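# Swap the gear shaft between the lathe-style centres

## Task

Remove the gear shaft currently held between the centres of the closer station and set it down on the bench surface; next, install the second gear shaft between those same centres so its gear meshes with the master gear; finally open the gripper and release it.

## Robot and tools

Robot: two six-joint arms, left_arm and right_arm, each ending in a parallel two-finger gripper with a wrist camera. Bases in the scene frame: left_arm at (-0.042, +0.355, 0) m, right_arm at (-0.015, -0.344, 0) m, both yawed slightly (quat_wxyz about (0.997, 0, 0, -0.07)). Scene frame: origin on the table surface midway between the arms, +z up, +x out across the table, left_arm on the +y side. The arm names do not correspond to image sides.

Gripper frame: fingers extend along the gripper's +z axis and close along its y axis. The reported end_effector_position is the midpoint between the finger pads, roughly 1 cm behind the tips. Reported hand positions can be somewhat wrong, worse at long reach, and arms usually finish a centimetre or more short of the command, typically too low.

execute_actions(actions): a list of actions. Each action is a table of at most 15 rows; each row lasts one control step of 1/30 s, and if fewer than 15 rows are given the last one repeats until 15 steps pass. A row is one flat list of 14 numbers covering both arms: left_arm dx, dy, dz, rx, ry, rz, opening, then the same seven for right_arm. All values lie in [-1, 1]. dx..rz are offsets, not poses: each row is a displacement from that gripper's measured pose when the action began (for the first action of a call, the pose in the latest result), expressed in the gripper's own axes. Rows do not accumulate. Scale: 1.0 equals 0.6 m for dx/dy/dz and 180 degrees for the rotation vector rx, ry, rz. Opening is absolute: +1 fully open (0.094 m), -1 closed. A row may carry 12 extra numbers in 0..1: per-joint stiffness multipliers, left_arm's six joints then right_arm's six, persisting until changed. An empty list only returns the current state and images.

Per control step the commanded pose is clipped to within 70 mm and 16 degrees of the measured one, so large offsets need several actions; after an action an arm only continues to its last clipped pose. If position and orientation conflict, position wins. Elbows never fully straighten.

move(target, speed, blocking): target is one 14-number row laid out as above, offsets in each gripper's own axes from the pose in the latest result that shows one, same scaling, opening absolute and sent at the start. The grippers travel straight lines ending together over 0.5 to 10 s; longer paths are cut off at 10 s. speed is the path top speed in m/s (0.002 to 0.5, default 0.25; turning up to twice that in rad/s). Paths ignore obstacles and the other arm, and grippers may lag, stray or overshoot the speed near full reach. Faster contacts and targets set deeper past contact press harder. blocking=false returns after 0.5 s while motion continues; then use wait or stop before sending more actions or moves. The extra "move:" line reports the ending (done, off_target, moving, held, fault) and limits: paced means the sent pose was clipped, held means a safety check blocked steps (the arm may then surge faster). Each gripper's distance to its target is given.

wait(seconds): 0 to 10 s, arms keep their last command; returns early if a running move finishes. stop: brakes a running move (needs braking room; fingers keep moving). zoom_image(camera, region): camera is cam_low, cam_left_wrist or cam_right_wrist; region [x0, y0, x1, y1] in that image's pixels, origin top-left, at most 504 by 504. read_manual(section): licence texts only. finished_scene(scene): pass the current scene's number to end it once the goal holds; irreversible.

Results: a state line per arm with position (m) and quat_wxyz in the scene frame; Hand target lines showing where each controller is now driving; Joint positions (last value is finger opening in metres); grip_measured on the command scale (each gripper may read up to about 1 mm off); step readings with HELD marking steps where an arm was held back; "pose unreachable" when the clearance check altered a command; FAULT, MOTOR HOT (from 75 °C) and OVER-TEMPERATURE FAULT lines. At 90 °C the hot arm is stopped for 10 s; at 100 °C it goes limp and drops. Images come from cam_low, cam_left_wrist, cam_right_wrist, each 504x504, with calibration given per camera.

Joint limits (rad), base outward: waist -2.618..3.054, shoulder 0..3.142, elbow 0..3.142, wrist pitch -1.571..1.571, wrist yaw -1.571..1.571, wrist roll -2.094..2.094.

Holding: command an opening about 0.03 below grip_measured for a firm grasp, less below for a gentle one; pads squeeze around 50-62 N, less on very thin parts. To keep an idle arm in place, send the offset back to its desired pose in the first call of a reply and zeros afterwards, raising the aim if it sags; zero offsets alone let it drift down.

Avoid: letting anything fall or leave the table (task failure), dropping or slipping the shaft, slamming into the centres or bench, pressing hard, and collisions between the arms. Loose objects may occasionally get nudged. Release the new shaft only when it sits between the centres meshed with the master gear.

Each tool is called after ">>>" as name(argument=value, ...) on one line, values as JSON.

## Session

>>> execute_actions(actions=[])

Scene clock: 0.00 s.
left_arm: end_effector_position=(-0.0526, +0.1087, +0.1189) grip_measured=+1.000 end_effector_quat_wxyz=(+0.062, +0.930, +0.354, -0.077) | right_arm: end_effector_position=(+0.2873, -0.1737, +0.2273) grip_measured=+1.000 end_effector_quat_wxyz=(+0.490, -0.292, +0.785, -0.241)
Joint positions: left_arm=[-1.391  1.311  1.028 -1.118  0.103  0.862  0.094] | right_arm=[ 1.07   1.216  0.892 -0.381  0.898 -0.226  0.094]
Joint velocities: left_arm=[-0.002  0.012 -0.007  0.022 -0.051 -0.051  0.   ] | right_arm=[-0.017 -0.002 -0.017 -0.037  0.007  0.022  0.   ]
Hand target (left_arm): -0.054, +0.108, +0.121; +0.064, +0.930, +0.354, -0.080
Hand target (right_arm): +0.287, -0.175, +0.229; +0.490, -0.290, +0.786, -0.242
Joint stiffness scale: left_arm=[1. 1. 1. 1. 1. 1.] | right_arm=[1. 1. 1. 1. 1. 1.]
camera_calibration (this result's frames):
cam_left_wrist: T_world_to_cam=[[-0.738393, 0.67018, -0.0750642, -0.0960408], [0.638718, 0.730722, 0.241006, -0.0252868], [0.216369, 0.130013, -0.967616, 0.204354], [0, 0, 0, 1]] pos_world=[-0.0989806, 0.0562737, 0.196621]
cam_right_wrist: T_world_to_cam=[[0.272207, -0.603734, 0.749272, -0.350228], [-0.671904, -0.67666, -0.301126, 0.176343], [0.688802, -0.42147, -0.589843, -0.0185538], [0, 0, 0, 1]] pos_world=[0.2266, -0.0999398, 0.304574]

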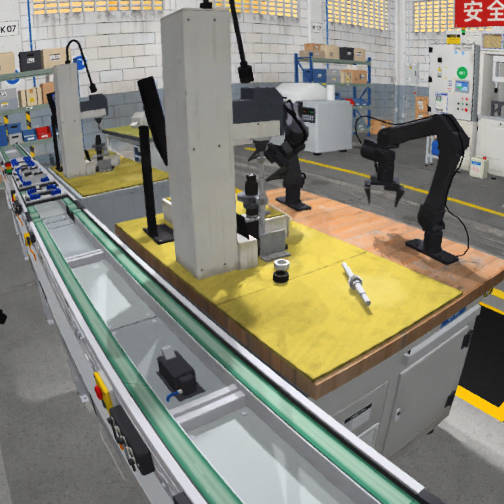

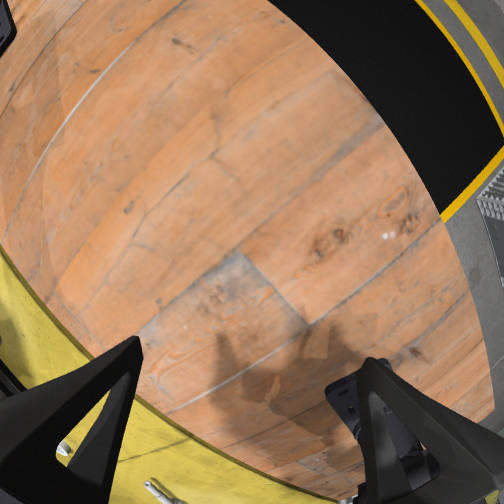

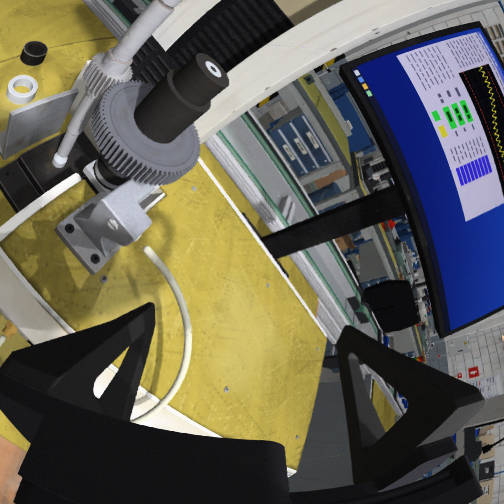

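>>> zoom_image(camera="cam_low", region=[325, 250, 395, 320])

>>> zoom_image(camera="cam_low", region=[220, 130, 320, 290])

Region (325, 250, 395, 320) of cam_low's 504x504 image, scaled by 7.200, with more detail than that image has.

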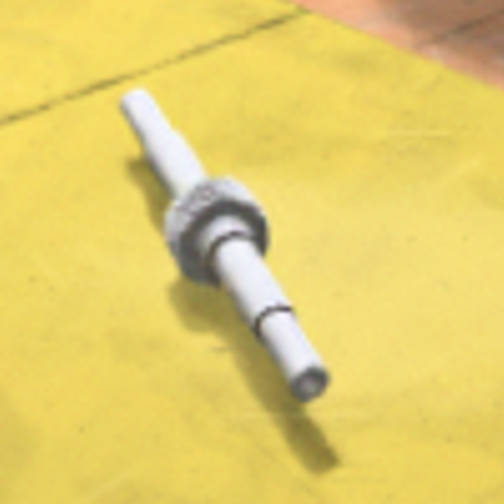

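Region (220, 130, 320, 290) of cam_low's 504x504 image, scaled by 3.150, with more detail than that image has; it fills the left 315 columns of this view, and the rest is white.

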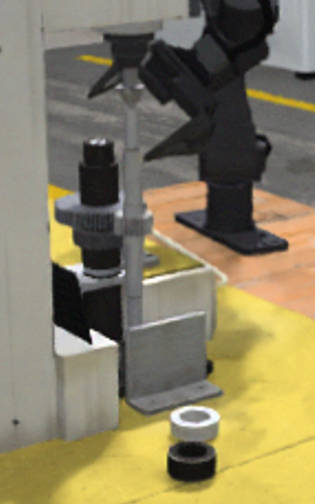

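>>> move(target=[0.724,0.166,-0.18,0.010,0.063,-0.101,0.2, -0.257,0.215,0.014,0.0756,-0.1155,0.27,-0.1], speed=0.3)

Scene clock: 63.70 s.
left_arm: end_effector_position=(+0.3482, +0.3434, +0.1652) grip_measured=+0.202 end_effector_quat_wxyz=(+0.004, +0.863, +0.505, +0.036) | right_arm: end_effector_position=(+0.3201, +0.0222, +0.2427) grip_measured=-0.098 end_effector_quat_wxyz=(+0.705, +0.082, +0.703, -0.041)
Joint positions: left_arm=[ 0.104  1.992  1.965 -1.479 -0.033  2.037  0.056] | right_arm=[1.333 2.01  1.301 0.701 1.362 0.065 0.042]
Joint velocities: left_arm=[ 0.007  0.007 -0.017  0.007 -0.037 -0.022 -0.001] | right_arm=[ 0.012 -0.002 -0.012  0.037 -0.066  0.125 -0.   ]
Hand target (left_arm): +0.349, +0.343, +0.166; +0.000, +0.865, +0.500, +0.032
Hand target (right_arm): +0.318, +0.025, +0.235; +0.704, +0.075, +0.705, -0.051
Off the commanded pose (left_arm): 0.018 m, 4 deg.
Off the commanded pose (right_arm): 0.008 m, 2 deg.
Joint stiffness scale: left_arm=[1. 1. 1. 1. 1. 1.] | right_arm=[1. 1. 1. 1. 1. 1.]
move: off_target (left_arm)
camera_calibration (this result's frames):
cam_left_wrist: T_world_to_cam=[[-0.91032, 0.405941, -0.0808005, 0.19764], [0.324006, 0.820367, 0.471187, -0.423176], [0.257561, 0.402752, -0.878324, 0.0091737], [0, 0, 0, 1]] pos_world=[0.314664, 0.263235, 0.223422]
cam_right_wrist: T_world_to_cam=[[-0.172025, -0.980992, 0.0897869, 0.0582089], [-0.436232, -0.00586027, -0.899815, 0.390575], [0.883238, -0.193958, -0.426932, -0.0563164], [0, 0, 0, 1]] pos_world=[0.230135, 0.0484683, 0.322176]

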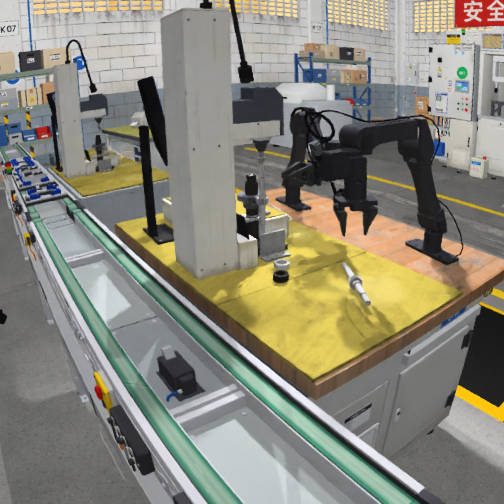

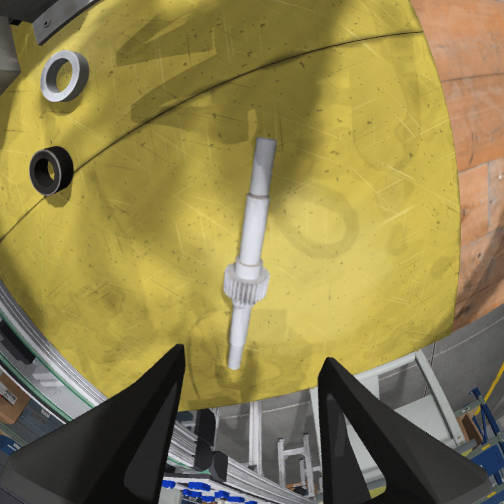

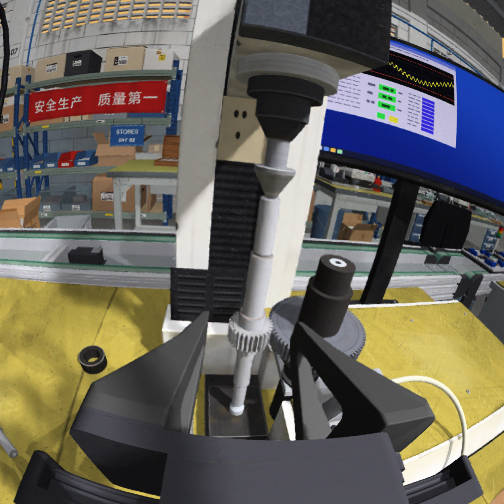

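>>> zoom_image(camera="cam_left_wrist", region=[180, 125, 320, 385])

>>> zoom_image(camera="cam_right_wrist", region=[180, 150, 340, 430])

Region (180, 125, 320, 385) of cam_left_wrist's 504x504 image, scaled by 1.938, with more detail than that image has; it fills the left 271 columns of this view, and the rest is white.

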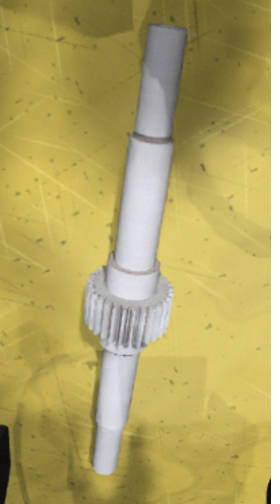

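Region (180, 150, 340, 430) of cam_right_wrist's 504x504 image, scaled by 1.800, with more detail than that image has; it fills the left 288 columns of this view, and the rest is white.

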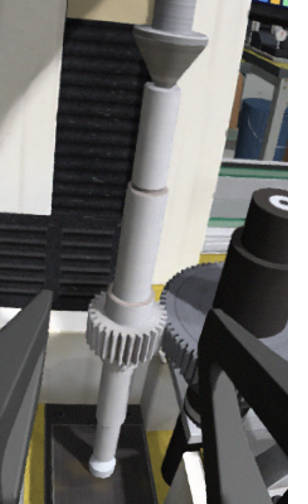

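>>> zoom_image(camera="cam_left_wrist", region=[230, 170, 290, 230])

>>> zoom_image(camera="cam_left_wrist", region=[210, 320, 270, 380])

>>> zoom_image(camera="cam_right_wrist", region=[235, 225, 295, 285])

>>> zoom_image(camera="cam_right_wrist", region=[212, 360, 272, 420])

Region (230, 170, 290, 230) of cam_left_wrist's 504x504 image, scaled by 8.400, with more detail than that image has.

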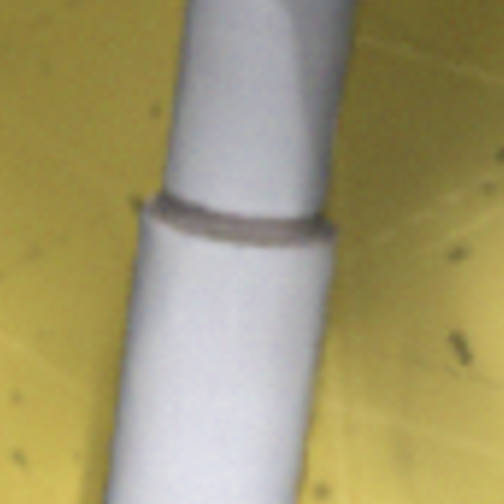

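Region (210, 320, 270, 380) of cam_left_wrist's 504x504 image, scaled by 8.400, with more detail than that image has.

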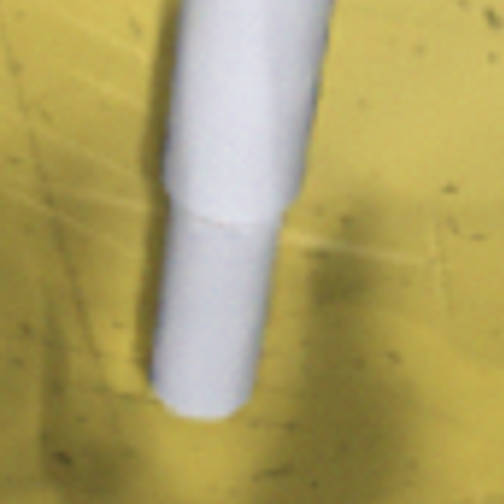

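Region (235, 225, 295, 285) of cam_right_wrist's 504x504 image, scaled by 8.400, with more detail than that image has.

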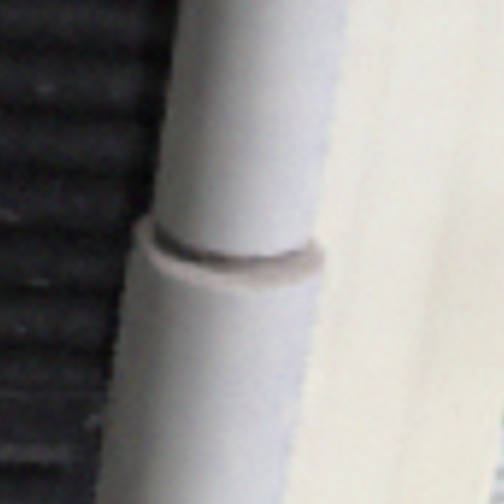

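Region (212, 360, 272, 420) of cam_right_wrist's 504x504 image, scaled by 8.400, with more detail than that image has.

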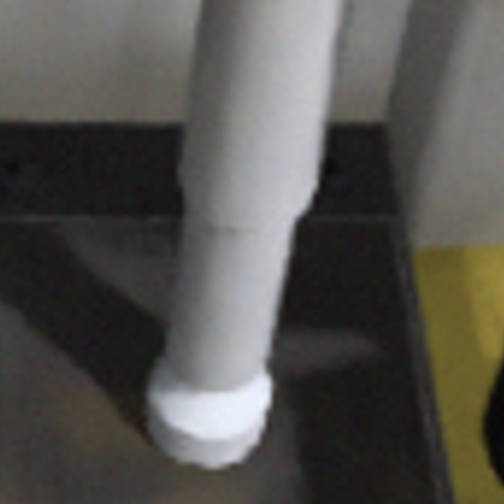

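>>> move(target=[-0.002,0.013,0.20,0.014,-0.018,0.004,0.2, 0.042,-0.010,0.111,0.058,0,-0.012,-0.1], speed=0.15)

Scene clock: 92.20 s.
left_arm: end_effector_position=(+0.3643, +0.3430, +0.0525) grip_measured=+0.202 end_effector_quat_wxyz=(-0.001, +0.866, +0.500, +0.013) | right_arm: end_effector_position=(+0.3817, +0.0077, +0.2190) grip_measured=-0.098 end_effector_quat_wxyz=(+0.698, +0.132, +0.696, -0.106)
Joint positions: left_arm=[ 0.114  2.101  1.68  -1.129 -0.015  2.055  0.056] | right_arm=[1.208 2.192 1.49  0.681 1.4   0.057 0.042]
Joint velocities: left_arm=[ 0.002  0.017 -0.007 -0.066  0.007  0.022  0.   ] | right_arm=[-0.002 -0.002 -0.002 -0.037  0.007 -0.022 -0.001]
Hand target (left_arm): +0.361, +0.344, +0.045; -0.001, +0.866, +0.500, +0.001
Hand target (right_arm): +0.385, +0.007, +0.217; +0.695, +0.132, +0.697, -0.118
Off the commanded pose (left_arm): 0.007 m, 1 deg.
Off the commanded pose (right_arm): 0.004 m, 2 deg.
Joint stiffness scale: left_arm=[1. 1. 1. 1. 1. 1.] | right_arm=[1. 1. 1. 1. 1. 1.]
move: done
camera_calibration (this result's frames):
cam_left_wrist: T_world_to_cam=[[-0.909, 0.414325, -0.0453142, 0.198174], [0.353592, 0.824146, 0.442443, -0.385586], [0.220661, 0.386158, -0.895651, -0.0737485], [0, 0, 0, 1]] pos_world=[0.332754, 0.264149, 0.113527]
cam_right_wrist: T_world_to_cam=[[-0.328699, -0.938032, 0.109784, 0.111838], [-0.43885, 0.0487696, -0.897236, 0.396004], [0.836282, -0.343099, -0.427686, -0.104406], [0, 0, 0, 1]] pos_world=[0.29786, 0.0497732, 0.298378]

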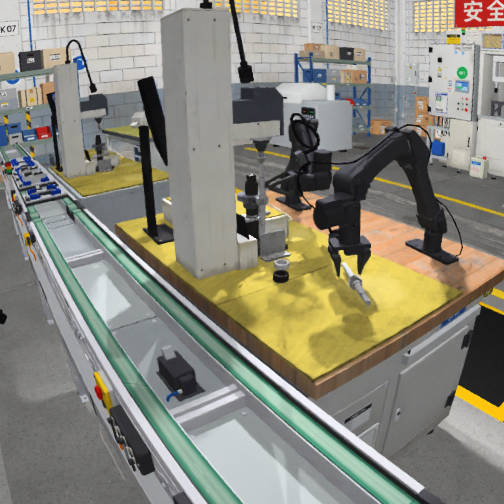

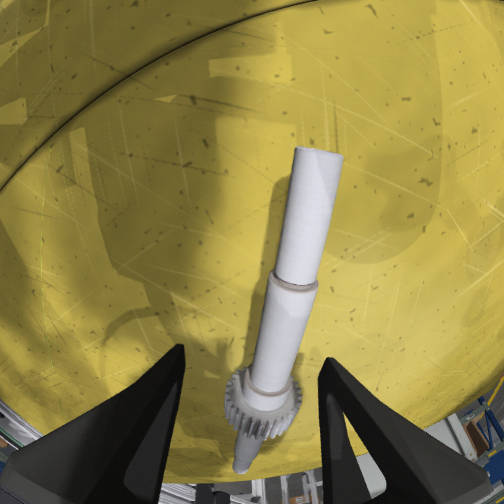

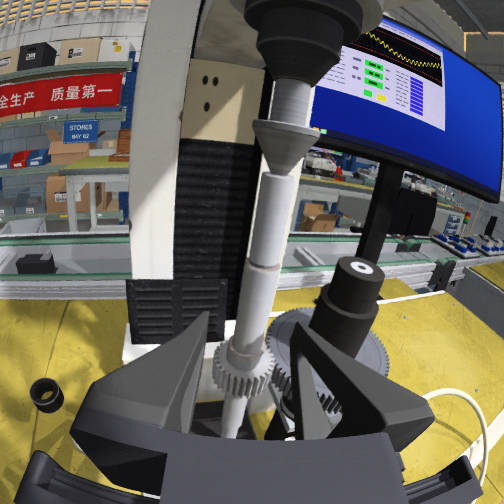

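>>> move(target=[0,-0.017,0.040,0.004,-0.006,0,0.2, 0.016,0,0.046,0.018,0,-0.014,-0.1], speed=0.06)

Scene clock: 97.17 s.
left_arm: end_effector_position=(+0.3612, +0.3477, +0.0358) grip_measured=+0.202 end_effector_quat_wxyz=(-0.000, +0.865, +0.501, +0.013) | right_arm: end_effector_position=(+0.4033, -0.0004, +0.2107) grip_measured=-0.098 end_effector_quat_wxyz=(+0.693, +0.137, +0.695, -0.133)
Joint positions: left_arm=[ 0.125  2.101  1.613 -1.06  -0.014  2.065  0.056] | right_arm=[1.163 2.247 1.548 0.679 1.4   0.024 0.042]
Joint velocities: left_arm=[ 0.012  0.017 -0.002  0.022  0.081  0.051 -0.   ] | right_arm=[-0.007  0.017  0.017 -0.095  0.022  0.007  0.001]
Hand target (left_arm): +0.356, +0.349, +0.029; -0.002, +0.866, +0.501, +0.001
Hand target (right_arm): +0.408, -0.001, +0.209; +0.692, +0.136, +0.695, -0.141
Off the commanded pose (left_arm): 0.009 m, 1 deg.
Off the commanded pose (right_arm): 0.005 m, 1 deg.
Joint stiffness scale: left_arm=[1. 1. 1. 1. 1. 1.] | right_arm=[1. 1. 1. 1. 1. 1.]
move: done
camera_calibration (this result's frames):
cam_left_wrist: T_world_to_cam=[[-0.909723, 0.412585, -0.0466629, 0.193519], [0.351413, 0.824916, 0.442744, -0.380409], [0.221163, 0.386377, -0.895433, -0.090098], [0, 0, 0, 1]] pos_world=[0.329656, 0.268774, 0.0967773]
cam_right_wrist: T_world_to_cam=[[-0.369283, -0.918352, 0.142334, 0.121751], [-0.447126, 0.0413111, -0.893517, 0.401042], [0.814683, -0.393602, -0.425874, -0.120529], [0, 0, 0, 1]] pos_world=[0.32247, 0.047802, 0.289678]

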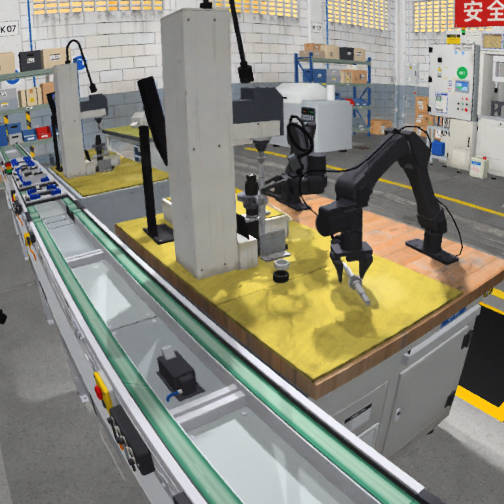

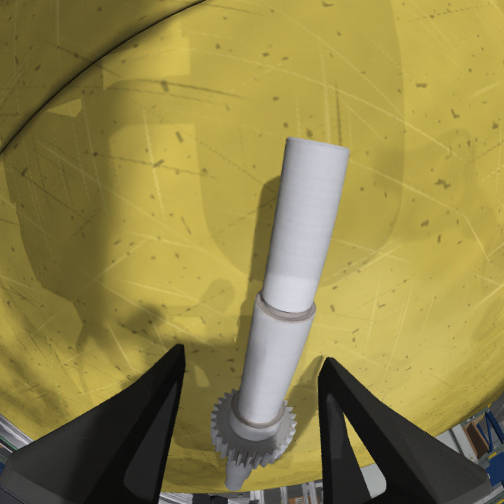

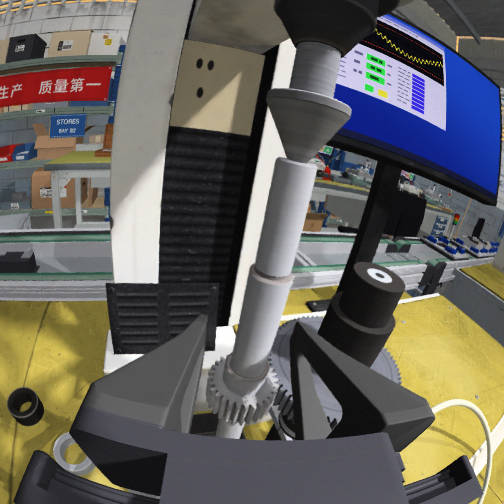

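>>> execute_actions(actions=[[[0,-0.008,0.005,0,0,0,-0.1, 0,-0.001,0.012,0.006,0,0,-0.1],[0,-0.008,0.005,0,0,0,-0.3, 0,-0.002,0.016,0.010,0,0,-0.1],[0,-0.008,0.005,0,0,0,-0.45, 0,-0.003,0.020,0.014,0,0,-0.1],[0,-0.008,0.005,0,0,0,-0.55, 0,-0.003,0.024,0.018,0,0,-0.1],[0,-0.008,0.005,0,0,0,-0.6, 0,-0.003,0.026,0.020,0,0,-0.1],[0,-0.008,0.005,0,0,0,-0.65, 0,-0.003,0.026,0.020,0,0,-0.1],[0,-0.008,0.005,0,0,0,-0.7, 0,-0.003,0.026,0.020,0,0,-0.1]]])

Scene clock: 102.63 s.
left_arm: end_effector_position=(+0.3614, +0.3482, +0.0334) grip_measured=-0.609 end_effector_quat_wxyz=(-0.000, +0.865, +0.501, +0.015) | right_arm: end_effector_position=(+0.4136, -0.0059, +0.2142) grip_measured=-0.098 end_effector_quat_wxyz=(+0.693, +0.159, +0.689, -0.140)
Joint positions: left_arm=[ 0.125  2.101  1.603 -1.047 -0.016  2.067  0.018] | right_arm=[1.142 2.274 1.599 0.679 1.421 0.023 0.042]
Joint velocities: left_arm=[-0.002 -0.007 -0.002  0.066 -0.007 -0.007  0.001] | right_arm=[-0.007  0.017 -0.017 -0.051  0.037 -0.066  0.   ]
Hand target (left_arm): +0.357, +0.350, +0.033; -0.001, +0.865, +0.501, +0.013
Hand target (right_arm): +0.417, -0.008, +0.211; +0.689, +0.158, +0.690, -0.155
Off the commanded pose (left_arm): 0.005 m, 0 deg.
Off the commanded pose (right_arm): 0.005 m, 2 deg.
Joint stiffness scale: left_arm=[1. 1. 1. 1. 1. 1.] | right_arm=[1. 1. 1. 1. 1. 1.]
Step readings (end_effector_position):
0: left_arm (+0.3617, +0.3477, +0.0358) | right_arm (+0.4033, -0.0004, +0.2107)
1: left_arm (+0.3617, +0.3477, +0.0356) | right_arm (+0.4033, -0.0004, +0.2107)
2: left_arm (+0.3620, +0.3477, +0.0352) | right_arm (+0.4036, -0.0005, +0.2110)
4: left_arm (+0.3610, +0.3482, +0.0341) | right_arm (+0.4056, -0.0004, +0.2125)
8: left_arm (+0.3614, +0.3481, +0.0334) | right_arm (+0.4118, -0.0029, +0.2147)
15: end_effector_position above
camera_calibration (this result's frames):
cam_left_wrist: T_world_to_cam=[[-0.909104, 0.413673, -0.0490444, 0.192898], [0.350782, 0.823708, 0.445486, -0.379276], [0.224684, 0.387789, -0.893945, -0.0942992], [0, 0, 0, 1]] pos_world=[0.329595, 0.269184, 0.0941244]
cam_right_wrist: T_world_to_cam=[[-0.409187, -0.904527, 0.119985, 0.141372], [-0.433353, 0.0769285, -0.897935, 0.40438], [0.802976, -0.419419, -0.423457, -0.125379], [0, 0, 0, 1]] pos_world=[0.333762, 0.0441798, 0.293052]

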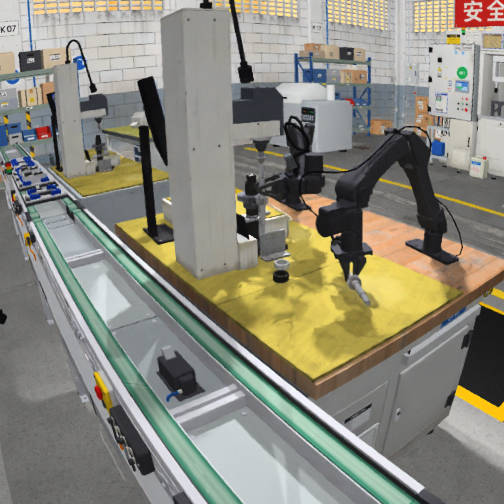

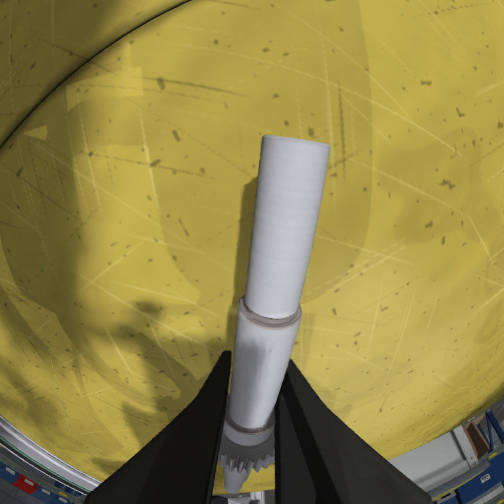

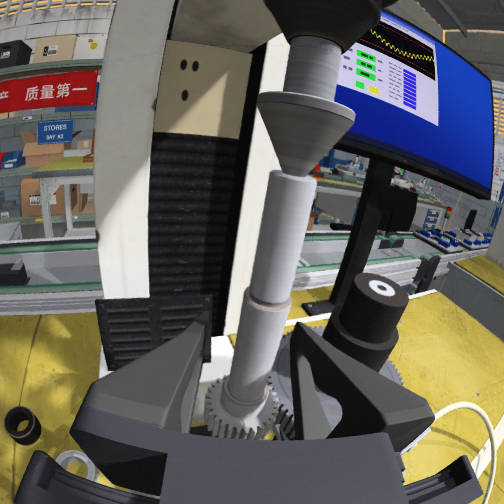

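>>> execute_actions(actions=[[[0,0,-0.01,0,0,0,-0.7, 0,0,0.004,0,0,-0.006,-0.3],[0,0,-0.02,0,0,0,-0.7, 0,0,0.004,0,0,-0.006,-0.45],[0,0,-0.03,0,0,0,-0.7, 0,0,0.004,0,0,-0.006,-0.55],[0,0,-0.04,0,0,0,-0.7, 0,0,0.004,0,0,-0.006,-0.6],[0,0,-0.05,0,0,0,-0.7, 0,0,0.004,0,0,-0.006,-0.65],[0,0,-0.06,0,0,0,-0.7, 0,0,0.004,0,0,-0.006,-0.7],[0,0,-0.07,0,0,0,-0.7, 0,0,0.004,0,0,-0.006,-0.7],[0,0,-0.08,0,0,0,-0.7, 0,0,0.004,0,0,-0.006,-0.7],[0,0,-0.09,0,0,0,-0.7, 0,0,0.004,0,0,-0.006,-0.7],[0,0,-0.10,0,0,0,-0.7, 0,0,0.004,0,0,-0.006,-0.7],[0,0,-0.11,0,0,0,-0.7, 0,0,0.004,0,0,-0.006,-0.7]],
[[-0.006,-0.003,-0.045,0,0,0,-0.7, -0.012,0,0,0,-0.002,0.006,-0.7],[-0.012,-0.006,-0.048,0,0,0,-0.7, -0.024,0,0,0,-0.004,0.012,-0.7],[-0.018,-0.009,-0.051,0,0,0,-0.7, -0.036,0,0,0,-0.006,0.018,-0.7],[-0.024,-0.012,-0.054,0,0,0,-0.7, -0.048,0,0,0,-0.008,0.024,-0.7],[-0.030,-0.015,-0.057,0,0,0,-0.7, -0.060,0,0,0,-0.010,0.030,-0.7],[-0.036,-0.018,-0.060,0,0,0,-0.7, -0.072,0,0,0,-0.012,0.036,-0.7],[-0.042,-0.021,-0.063,0,0,0,-0.7, -0.084,0,0,0,-0.014,0.042,-0.7],[-0.048,-0.024,-0.066,0,0,0,-0.7, -0.096,0,0,0,-0.016,0.048,-0.7],[-0.054,-0.027,-0.069,0,0,0,-0.7, -0.108,0,0,0,-0.019,0.054,-0.7],[-0.060,-0.030,-0.070,0,0,0,-0.7, -0.120,0,0,0,-0.021,0.058,-0.7],[-0.066,-0.033,-0.070,0,0,0,-0.7, -0.130,0,0,0,-0.022,0.060,-0.7]],
[[-0.02,-0.01,-0.04,0,0,0,-0.7, -0.135,0,0,0,-0.022,0.062,-0.7],[-0.03,-0.015,-0.04,0,0,0,-0.7, -0.135,0,0,0,-0.022,0.062,-0.7],[-0.04,-0.02,-0.04,0,0,0,-0.7, -0.135,0,0,0,-0.022,0.062,-0.7],[-0.05,-0.025,-0.04,0,0,0,-0.7, -0.135,0,0,0,-0.022,0.062,-0.7],[-0.06,-0.03,-0.04,0,0,0,-0.7, -0.135,0,0,0,-0.022,0.062,-0.7],[-0.07,-0.035,-0.04,0,0,0,-0.7, -0.135,0,0,0,-0.022,0.062,-0.7],[-0.08,-0.04,-0.04,0,0,0,-0.7, -0.135,0,0,0,-0.022,0.062,-0.7]]])

Scene clock: 123.50 s.
left_arm: end_effector_position=(+0.2908, +0.2862, +0.1107) grip_measured=-0.610 end_effector_quat_wxyz=(-0.011, +0.875, +0.483, -0.018) | right_arm: end_effector_position=(+0.4133, -0.0062, +0.2249) grip_measured=-0.664 end_effector_quat_wxyz=(+0.699, +0.154, +0.684, -0.145)
Joint positions: left_arm=[-0.051  1.873  1.586 -1.326  0.007  1.931  0.018] | right_arm=[ 1.142  2.276  1.599  0.799  1.42  -0.105  0.016]
Joint velocities: left_arm=[-0.007  0.027  0.012  0.022 -0.022 -0.037  0.   ] | right_arm=[ 0.002 -0.002  0.017  0.095 -0.051 -0.154  0.   ]
Hand target (left_arm): +0.289, +0.290, +0.124; -0.004, +0.870, +0.492, -0.003
Hand target (right_arm): +0.408, -0.012, +0.296; +0.723, +0.218, +0.651, -0.078
Off the commanded pose (left_arm): 0.014 m, 2 deg.
Off the commanded pose (right_arm): 0.076 m, 12 deg; position clipped at the last step of the last action.
Joint stiffness scale: left_arm=[1. 1. 1. 1. 1. 1.] | right_arm=[1. 1. 1. 1. 1. 1.]
Step readings (end_effector_position; steps 1 to 15: 1st action; 16 to 30: 2nd action; 31 to 45: 3rd action):
0: left_arm (+0.3614, +0.3482, +0.0334) | right_arm (+0.4134, -0.0062, +0.2142)
1: left_arm (+0.3614, +0.3482, +0.0334) | right_arm (+0.4134, -0.0062, +0.2142)
2: left_arm (+0.3612, +0.3482, +0.0334) | right_arm (+0.4134, -0.0062, +0.2142)
4: left_arm (+0.3602, +0.3482, +0.0347) | right_arm (+0.4134, -0.0062, +0.2142)
8: left_arm (+0.3572, +0.3483, +0.0441) | right_arm (+0.4135, -0.0060, +0.2142)
15: left_arm (+0.3641, +0.3481, +0.0720) | right_arm (+0.4135, -0.0060, +0.2142)
16: left_arm (+0.3643, +0.3481, +0.0743) | right_arm (+0.4135, -0.0060, +0.2144)
17: left_arm (+0.3638, +0.3480, +0.0758) | right_arm (+0.4135, -0.0060, +0.2148)
19: left_arm (+0.3612, +0.3468, +0.0773) | right_arm (+0.4135, -0.0061, +0.2157)
23: left_arm (+0.3537, +0.3390, +0.0831) | right_arm (+0.4135, -0.0061, +0.2173)
30: left_arm (+0.3340, +0.3204, +0.0994) | right_arm (+0.4134, -0.0062, +0.2203)
31: left_arm (+0.3326, +0.3190, +0.1001) | right_arm (+0.4134, -0.0062, +0.2208)
32: left_arm (+0.3311, +0.3177, +0.1009) | right_arm (+0.4134, -0.0062, +0.2213)
34: left_arm (+0.3265, +0.3133, +0.1016) | right_arm (+0.4134, -0.0061, +0.2223)
38: left_arm (+0.3046, +0.2985, +0.1039) | right_arm (+0.4134, -0.0062, +0.2239)
45: end_effector_position above
camera_calibration (this result's frames):
cam_left_wrist: T_world_to_cam=[[-0.893058, 0.449897, 0.00635637, 0.13699], [0.413226, 0.814513, 0.407201, -0.349171], [0.178021, 0.366281, -0.913317, 0.0365345], [0, 0, 0, 1]] pos_world=[0.260123, 0.209391, 0.174679]
cam_right_wrist: T_world_to_cam=[[-0.41106, -0.902182, 0.130755, 0.138074], [-0.422817, 0.0616117, -0.904118, 0.410853], [0.807623, -0.426932, -0.406784, -0.126513], [0, 0, 0, 1]] pos_world=[0.332647, 0.0452427, 0.301942]

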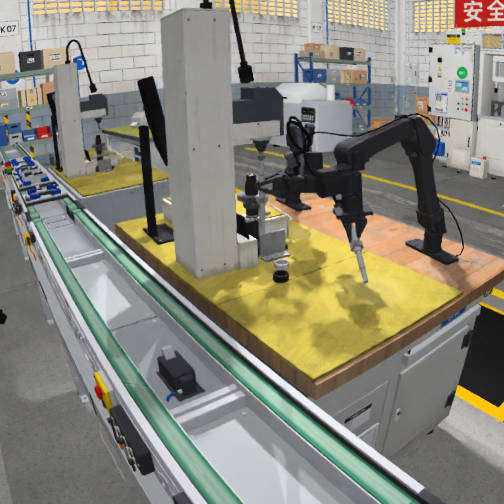

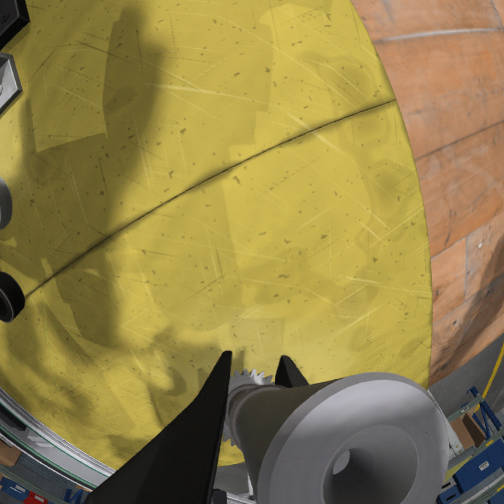

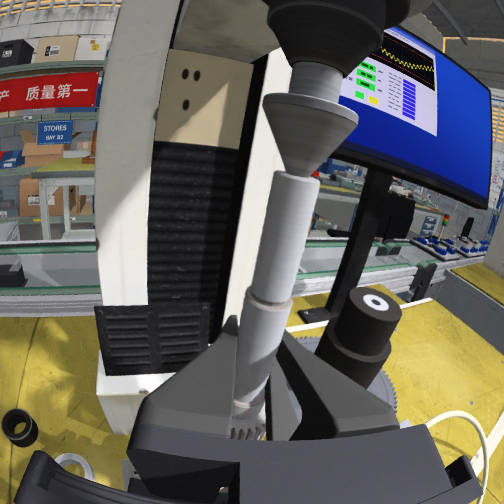

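>>> execute_actions(actions=[[[0,0,-0.015,0,0,0,-0.7, -0.13,0.003,0,-0.003,-0.02,0.066,-0.72],[0,0,-0.008,0,0,0,-0.7, -0.13,0.006,0,-0.006,-0.02,0.069,-0.72],[0,0,0,0,0,0,-0.7, -0.13,0.009,0,-0.009,-0.02,0.072,-0.72],[0,0,0.008,0,0,0,-0.7, -0.13,0.012,0,-0.012,-0.02,0.075,-0.72],[0,0,0.016,0,0,0,-0.7, -0.13,0.015,0,-0.015,-0.02,0.078,-0.72],[0,0,0.024,0,0,0,-0.7, -0.13,0.018,0,-0.015,-0.02,0.081,-0.72],[0,0,0.032,0,0,0,-0.7, -0.13,0.020,0,-0.015,-0.02,0.082,-0.72],[0,0,0.040,0,0,0,-0.7, -0.13,0.020,0,-0.015,-0.02,0.082,-0.72],[0,0,0.048,0,0,0,-0.7, -0.13,0.020,0,-0.015,-0.02,0.082,-0.72],[0,0,0.056,0,0,0,-0.7, -0.13,0.020,0,-0.015,-0.02,0.082,-0.72],[0,0,0.064,0,0,0,-0.7, -0.13,0.020,0,-0.015,-0.02,0.082,-0.72],[0,0,0.072,0,0,0,-0.7, -0.13,0.020,0,-0.015,-0.02,0.082,-0.72],[0,0,0.080,0,0,0,-0.7, -0.13,0.020,0,-0.015,-0.02,0.082,-0.72]]])

Scene clock: 132.80 s.
left_arm: end_effector_position=(+0.2807, +0.2882, +0.0687) grip_measured=-0.610 end_effector_quat_wxyz=(-0.020, +0.873, +0.486, -0.029) | right_arm: end_effector_position=(+0.4149, -0.0038, +0.2260) grip_measured=-0.664 end_effector_quat_wxyz=(+0.703, +0.163, +0.680, -0.130)
Joint positions: left_arm=[-0.051  1.88   1.426 -1.186  0.008  1.925  0.018] | right_arm=[ 1.141  2.283  1.609  0.814  1.412 -0.086  0.016]
Joint velocities: left_arm=[-0.007  0.134 -0.208  0.242 -0.022 -0.022  0.   ] | right_arm=[ 0.007 -0.002  0.002 -0.081 -0.051 -0.007 -0.   ]
Hand target (left_arm): +0.288, +0.287, +0.063; -0.011, +0.875, +0.483, -0.019
Hand target (right_arm): +0.411, -0.003, +0.299; +0.732, +0.220, +0.644, -0.042
Off the commanded pose (left_arm): 0.010 m, 2 deg.
Off the commanded pose (right_arm): 0.077 m, 13 deg; position clipped at the last step of the last action.
Joint stiffness scale: left_arm=[1. 1. 1. 1. 1. 1.] | right_arm=[1. 1. 1. 1. 1. 1.]
Step readings (end_effector_position):
0: left_arm (+0.2908, +0.2862, +0.1107) | right_arm (+0.4134, -0.0062, +0.2249)
1: left_arm (+0.2907, +0.2862, +0.1107) | right_arm (+0.4134, -0.0062, +0.2251)
2: left_arm (+0.2906, +0.2863, +0.1107) | right_arm (+0.4134, -0.0062, +0.2251)
4: left_arm (+0.2910, +0.2862, +0.1102) | right_arm (+0.4135, -0.0058, +0.2252)
8: left_arm (+0.2904, +0.2863, +0.0989) | right_arm (+0.4143, -0.0042, +0.2256)
15: end_effector_position above
camera_calibration (this result's frames):
cam_left_wrist: T_world_to_cam=[[-0.895444, 0.443981, 0.03256, 0.127845], [0.41867, 0.81502, 0.400571, -0.330755], [0.151309, 0.372321, -0.915687, 0.00522167], [0, 0, 0, 1]] pos_world=[0.252165, 0.210867, 0.13311]
cam_right_wrist: T_world_to_cam=[[-0.405549, -0.909112, 0.0951106, 0.146505], [-0.40709, 0.0864714, -0.909286, 0.407087], [0.818418, -0.407478, -0.405158, -0.131042], [0, 0, 0, 1]] pos_world=[0.332383, 0.0445911, 0.303132]

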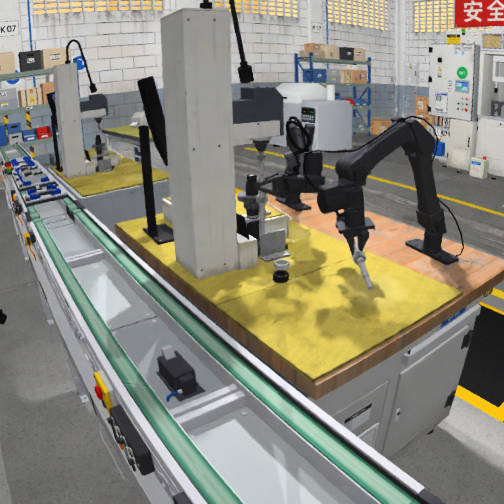

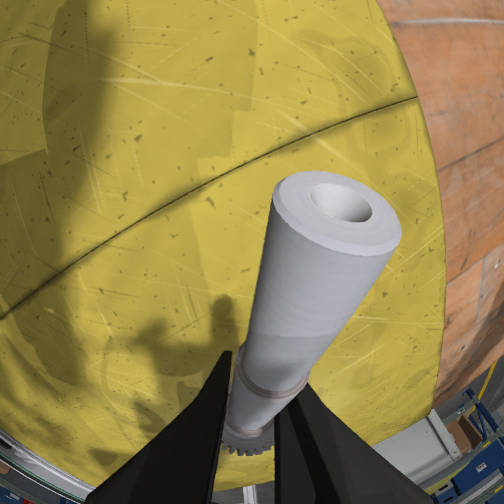

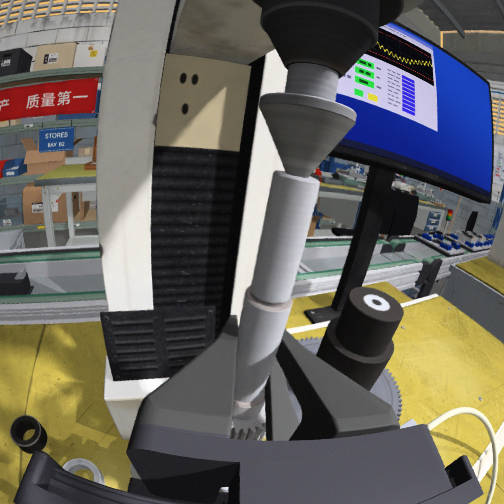

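>>> execute_actions(actions=[[[0,0,0.015,-0.004,0.002,0,-0.7, -0.125,0.020,0,-0.012,-0.02,0.074,-0.72],[0,0,0.020,-0.008,0.004,0,-0.7, -0.122,0.022,0,-0.012,-0.02,0.076,-0.72],[0,0,0.025,-0.012,0.006,0,-0.7, -0.119,0.024,0,-0.012,-0.02,0.078,-0.72],[0,0,0.030,-0.016,0.008,0,-0.7, -0.116,0.026,0,-0.012,-0.02,0.080,-0.72],[0,0,0.035,-0.020,0.010,0,-0.7, -0.113,0.028,0,-0.012,-0.02,0.082,-0.72],[0,0,0.040,-0.020,0.010,0,-0.7, -0.110,0.030,0,-0.012,-0.02,0.083,-0.72],[0,0,0.046,-0.020,0.010,0,-0.7, -0.110,0.030,0,-0.012,-0.02,0.083,-0.72],[0,0,0.052,-0.020,0.010,0,-0.7, -0.110,0.030,0,-0.012,-0.02,0.083,-0.72],[0,0,0.058,-0.020,0.010,0,-0.7, -0.110,0.030,0,-0.012,-0.02,0.083,-0.72],[0,0,0.062,-0.020,0.010,0,-0.7, -0.110,0.030,0,-0.012,-0.02,0.083,-0.72]]])

Scene clock: 138.57 s.
left_arm: end_effector_position=(+0.2737, +0.2912, +0.0308) grip_measured=-0.668 end_effector_quat_wxyz=(-0.014, +0.874, +0.486, -0.016) | right_arm: end_effector_position=(+0.4168, -0.0019, +0.2235) grip_measured=-0.664 end_effector_quat_wxyz=(+0.704, +0.183, +0.675, -0.123)
Joint positions: left_arm=[-0.051  1.87   1.257 -1.    -0.001  1.923  0.016] | right_arm=[ 1.141  2.311  1.644  0.82   1.432 -0.059  0.016]
Joint velocities: left_arm=[-0.012 -0.002 -0.007  0.154 -0.081  0.037 -0.   ] | right_arm=[-0.012  0.007  0.002 -0.022  0.007 -0.051 -0.   ]
Hand target (left_arm): +0.278, +0.289, +0.032; -0.000, +0.874, +0.486, -0.000
Hand target (right_arm): +0.414, +0.004, +0.291; +0.732, +0.234, +0.640, -0.029
Off the commanded pose (left_arm): 0.005 m, 2 deg.
Off the commanded pose (right_arm): 0.070 m, 14 deg.
Joint stiffness scale: left_arm=[1. 1. 1. 1. 1. 1.] | right_arm=[1. 1. 1. 1. 1. 1.]
Step readings (end_effector_position):
0: left_arm (+0.2888, +0.2866, +0.0619) | right_arm (+0.4149, -0.0038, +0.2258)
1: left_arm (+0.2885, +0.2866, +0.0611) | right_arm (+0.4149, -0.0038, +0.2258)
2: left_arm (+0.2879, +0.2868, +0.0591) | right_arm (+0.4149, -0.0038, +0.2259)
4: left_arm (+0.2850, +0.2874, +0.0514) | right_arm (+0.4153, -0.0034, +0.2257)
8: left_arm (+0.2708, +0.2910, +0.0329) | right_arm (+0.4165, -0.0021, +0.2252)
15: end_effector_position above
camera_calibration (this result's frames):
cam_left_wrist: T_world_to_cam=[[-0.896494, 0.442974, 0.00852914, 0.122812], [0.406303, 0.814297, 0.414534, -0.311876], [0.176683, 0.375093, -0.909994, -0.0374901], [0, 0, 0, 1]] pos_world=[0.24344, 0.213619, 0.0941199]
cam_right_wrist: T_world_to_cam=[[-0.424351, -0.903809, 0.055273, 0.166023], [-0.390682, 0.127679, -0.911628, 0.399235], [0.816881, -0.408444, -0.407283, -0.131679], [0, 0, 0, 1]] pos_world=[0.333992, 0.0452958, 0.301147]

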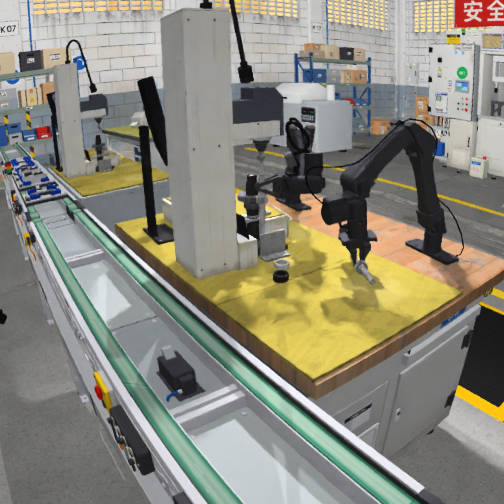

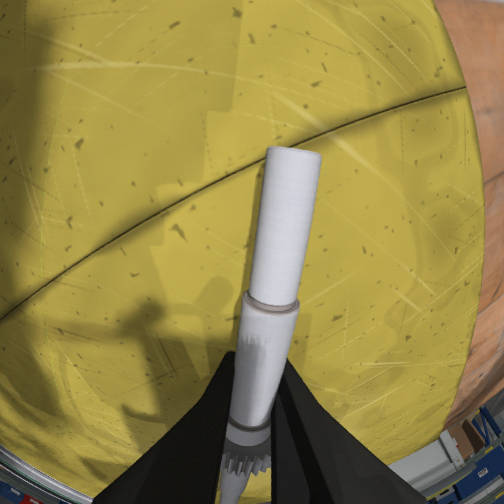

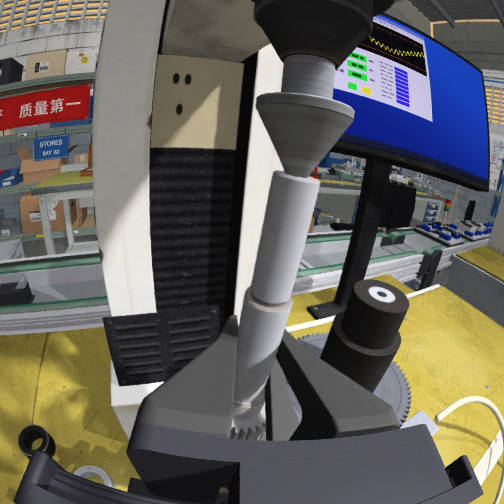

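>>> execute_actions(actions=[[[0,0,-0.005,0,0,0,-0.72, -0.110,0.021,0,-0.017,-0.019,0.070,-0.72],[0,0,-0.005,0,0,0,-0.72, -0.105,0.020,0,-0.016,-0.018,0.068,-0.72],[0,0,-0.01,0,0,0,-0.72, -0.100,0.019,0,-0.015,-0.017,0.066,-0.72],[0,0,-0.015,0,0,0,-0.72, -0.095,0.018,0,-0.014,-0.016,0.064,-0.72],[0,0,-0.02,0,0,0,-0.72, -0.090,0.017,0,-0.013,-0.015,0.062,-0.72],[0,0,-0.025,0,0,0,-0.72, -0.085,0.016,0,-0.012,-0.014,0.060,-0.72],[0,0,-0.03,0,0,0,-0.72, -0.080,0.015,0,-0.011,-0.013,0.058,-0.72],[0,0,-0.035,0,0,0,-0.72, -0.075,0.014,0,-0.010,-0.012,0.056,-0.72],[0,0,-0.04,0,0,0,-0.72, -0.070,0.013,0,-0.009,-0.011,0.054,-0.72],[0,0,-0.045,0,0,0,-0.72, -0.065,0.012,0,-0.008,-0.010,0.052,-0.72],[0,0,-0.05,0,0,0,-0.72, -0.060,0.011,0,-0.007,-0.009,0.050,-0.72],[0,0,-0.055,0,0,0,-0.72, -0.055,0.010,0,-0.006,-0.008,0.048,-0.72],[0,0,-0.06,0,0,0,-0.72, -0.050,0.010,0,-0.005,-0.008,0.047,-0.72],[0,0,-0.07,0,0,0,-0.72, -0.045,0.009,0,-0.005,-0.007,0.046,-0.72]]])

>>> wait(seconds=0.3)

Scene clock: 150.63 s.
left_arm: end_effector_position=(+0.2706, +0.2914, +0.0445) grip_measured=-0.668 end_effector_quat_wxyz=(-0.023, +0.873, +0.486, -0.028) | right_arm: end_effector_position=(+0.4171, -0.0021, +0.2093) grip_measured=-0.664 end_effector_quat_wxyz=(+0.701, +0.189, +0.676, -0.128)
Joint positions: left_arm=[-0.051  1.87   1.313 -1.087  0.002  1.923  0.016] | right_arm=[ 1.141  2.338  1.644  0.817  1.447 -0.03   0.016]
Joint velocities: left_arm=[ 0.002 -0.002  0.291 -0.212 -0.081 -0.037 -0.   ] | right_arm=[-0.007  0.012  0.017 -0.022 -0.007  0.125 -0.   ]
Hand target (left_arm): +0.275, +0.290, +0.071; -0.013, +0.874, +0.486, -0.015
Hand target (right_arm): +0.416, -0.001, +0.250; +0.717, +0.225, +0.656, -0.069
Off the commanded pose (left_arm): 0.029 m, 2 deg.
Off the commanded pose (right_arm): 0.042 m, 9 deg.
Joint stiffness scale: left_arm=[1. 1. 1. 1. 1. 1.] | right_arm=[1. 1. 1. 1. 1. 1.]
Step readings (end_effector_position):
0: left_arm (+0.2773, +0.2912, +0.0307) | right_arm (+0.4168, -0.0018, +0.2234)
1: left_arm (+0.2772, +0.2913, +0.0307) | right_arm (+0.4168, -0.0018, +0.2235)
2: left_arm (+0.2772, +0.2913, +0.0307) | right_arm (+0.4168, -0.0018, +0.2235)
4: left_arm (+0.2769, +0.2913, +0.0307) | right_arm (+0.4168, -0.0018, +0.2235)
8: left_arm (+0.2735, +0.2916, +0.0322) | right_arm (+0.4169, -0.0017, +0.2209)
15: end_effector_position above
camera_calibration (this result's frames):
cam_left_wrist: T_world_to_cam=[[-0.895826, 0.442761, 0.0381979, 0.118445], [0.418941, 0.812691, 0.404996, -0.319007], [0.148274, 0.378809, -0.91352, -0.0178273], [0, 0, 0, 1]] pos_world=[0.242394, 0.213564, 0.108387]
cam_right_wrist: T_world_to_cam=[[-0.437536, -0.897532, 0.0547503, 0.172322], [-0.393419, 0.136325, -0.909196, 0.387064], [0.808569, -0.419346, -0.412753, -0.133206], [0, 0, 0, 1]] pos_world=[0.335382, 0.0460389, 0.287501]

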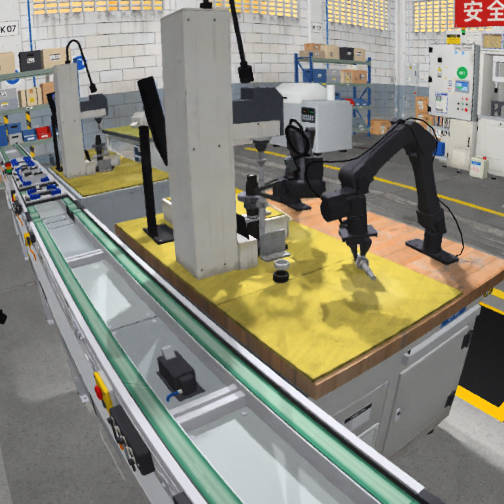

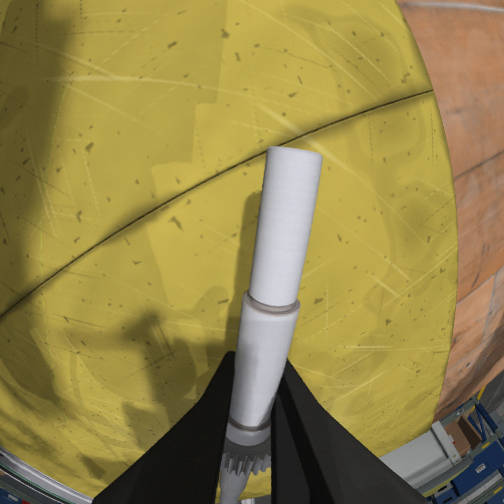

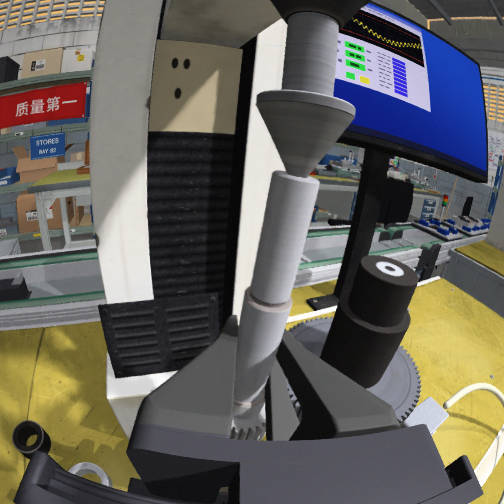

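Scene clock: 150.93 s.
left_arm: end_effector_position=(+0.2706, +0.2914, +0.0499) grip_measured=-0.668 end_effector_quat_wxyz=(-0.025, +0.873, +0.486, -0.031) | right_arm: end_effector_position=(+0.4171, -0.0020, +0.2093) grip_measured=-0.664 end_effector_quat_wxyz=(+0.701, +0.190, +0.675, -0.126)
Joint positions: left_arm=[-0.051  1.87   1.335 -1.116  0.002  1.923  0.016] | right_arm=[ 1.141  2.338  1.644  0.817  1.447 -0.025  0.016]
Joint velocities: left_arm=[-0.002 -0.002 -0.002 -0.066  0.037 -0.081 -0.   ] | right_arm=[-0.012 -0.002 -0.017  0.037  0.007 -0.037 -0.001]
Hand target (left_arm): +0.275, +0.290, +0.071; -0.013, +0.874, +0.486, -0.015
Hand target (right_arm): +0.416, -0.001, +0.250; +0.717, +0.225, +0.656, -0.069
Off the commanded pose (left_arm): 0.023 m, 2 deg.
Off the commanded pose (right_arm): 0.042 m, 8 deg.
Joint stiffness scale: left_arm=[1. 1. 1. 1. 1. 1.] | right_arm=[1. 1. 1. 1. 1. 1.]
wait: 0.30 s; no rest
camera_calibration (this result's frames):
cam_left_wrist: T_world_to_cam=[[-0.895556, 0.442693, 0.0447375, 0.117854], [0.421665, 0.812296, 0.402956, -0.321671], [0.142046, 0.379734, -0.914125, -0.0113709], [0, 0, 0, 1]] pos_world=[0.242798, 0.213436, 0.113952]
cam_right_wrist: T_world_to_cam=[[-0.437238, -0.897923, 0.0505661, 0.17314], [-0.391773, 0.139558, -0.909416, 0.386441], [0.809529, -0.417442, -0.412803, -0.133587], [0, 0, 0, 1]] pos_world=[0.335243, 0.0457705, 0.287535]

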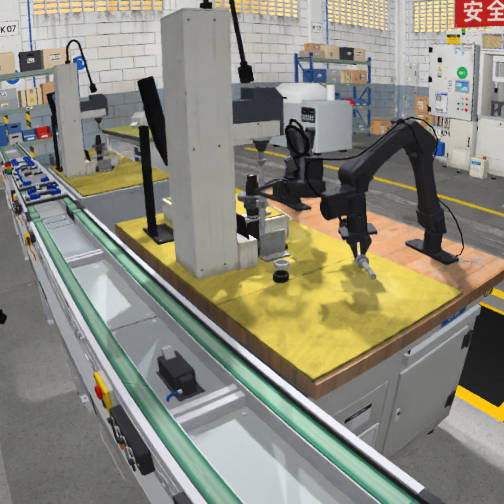

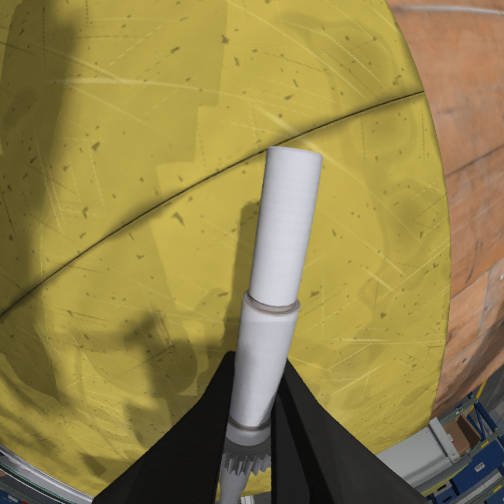

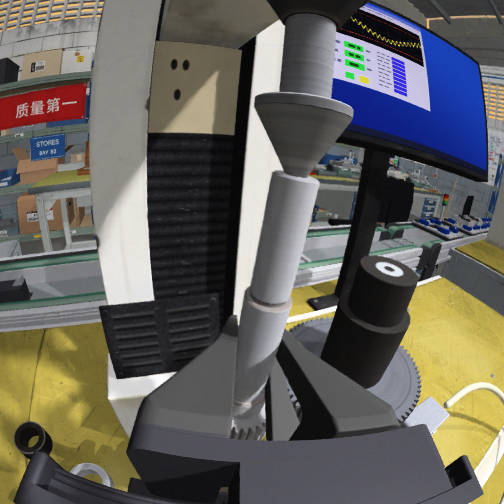

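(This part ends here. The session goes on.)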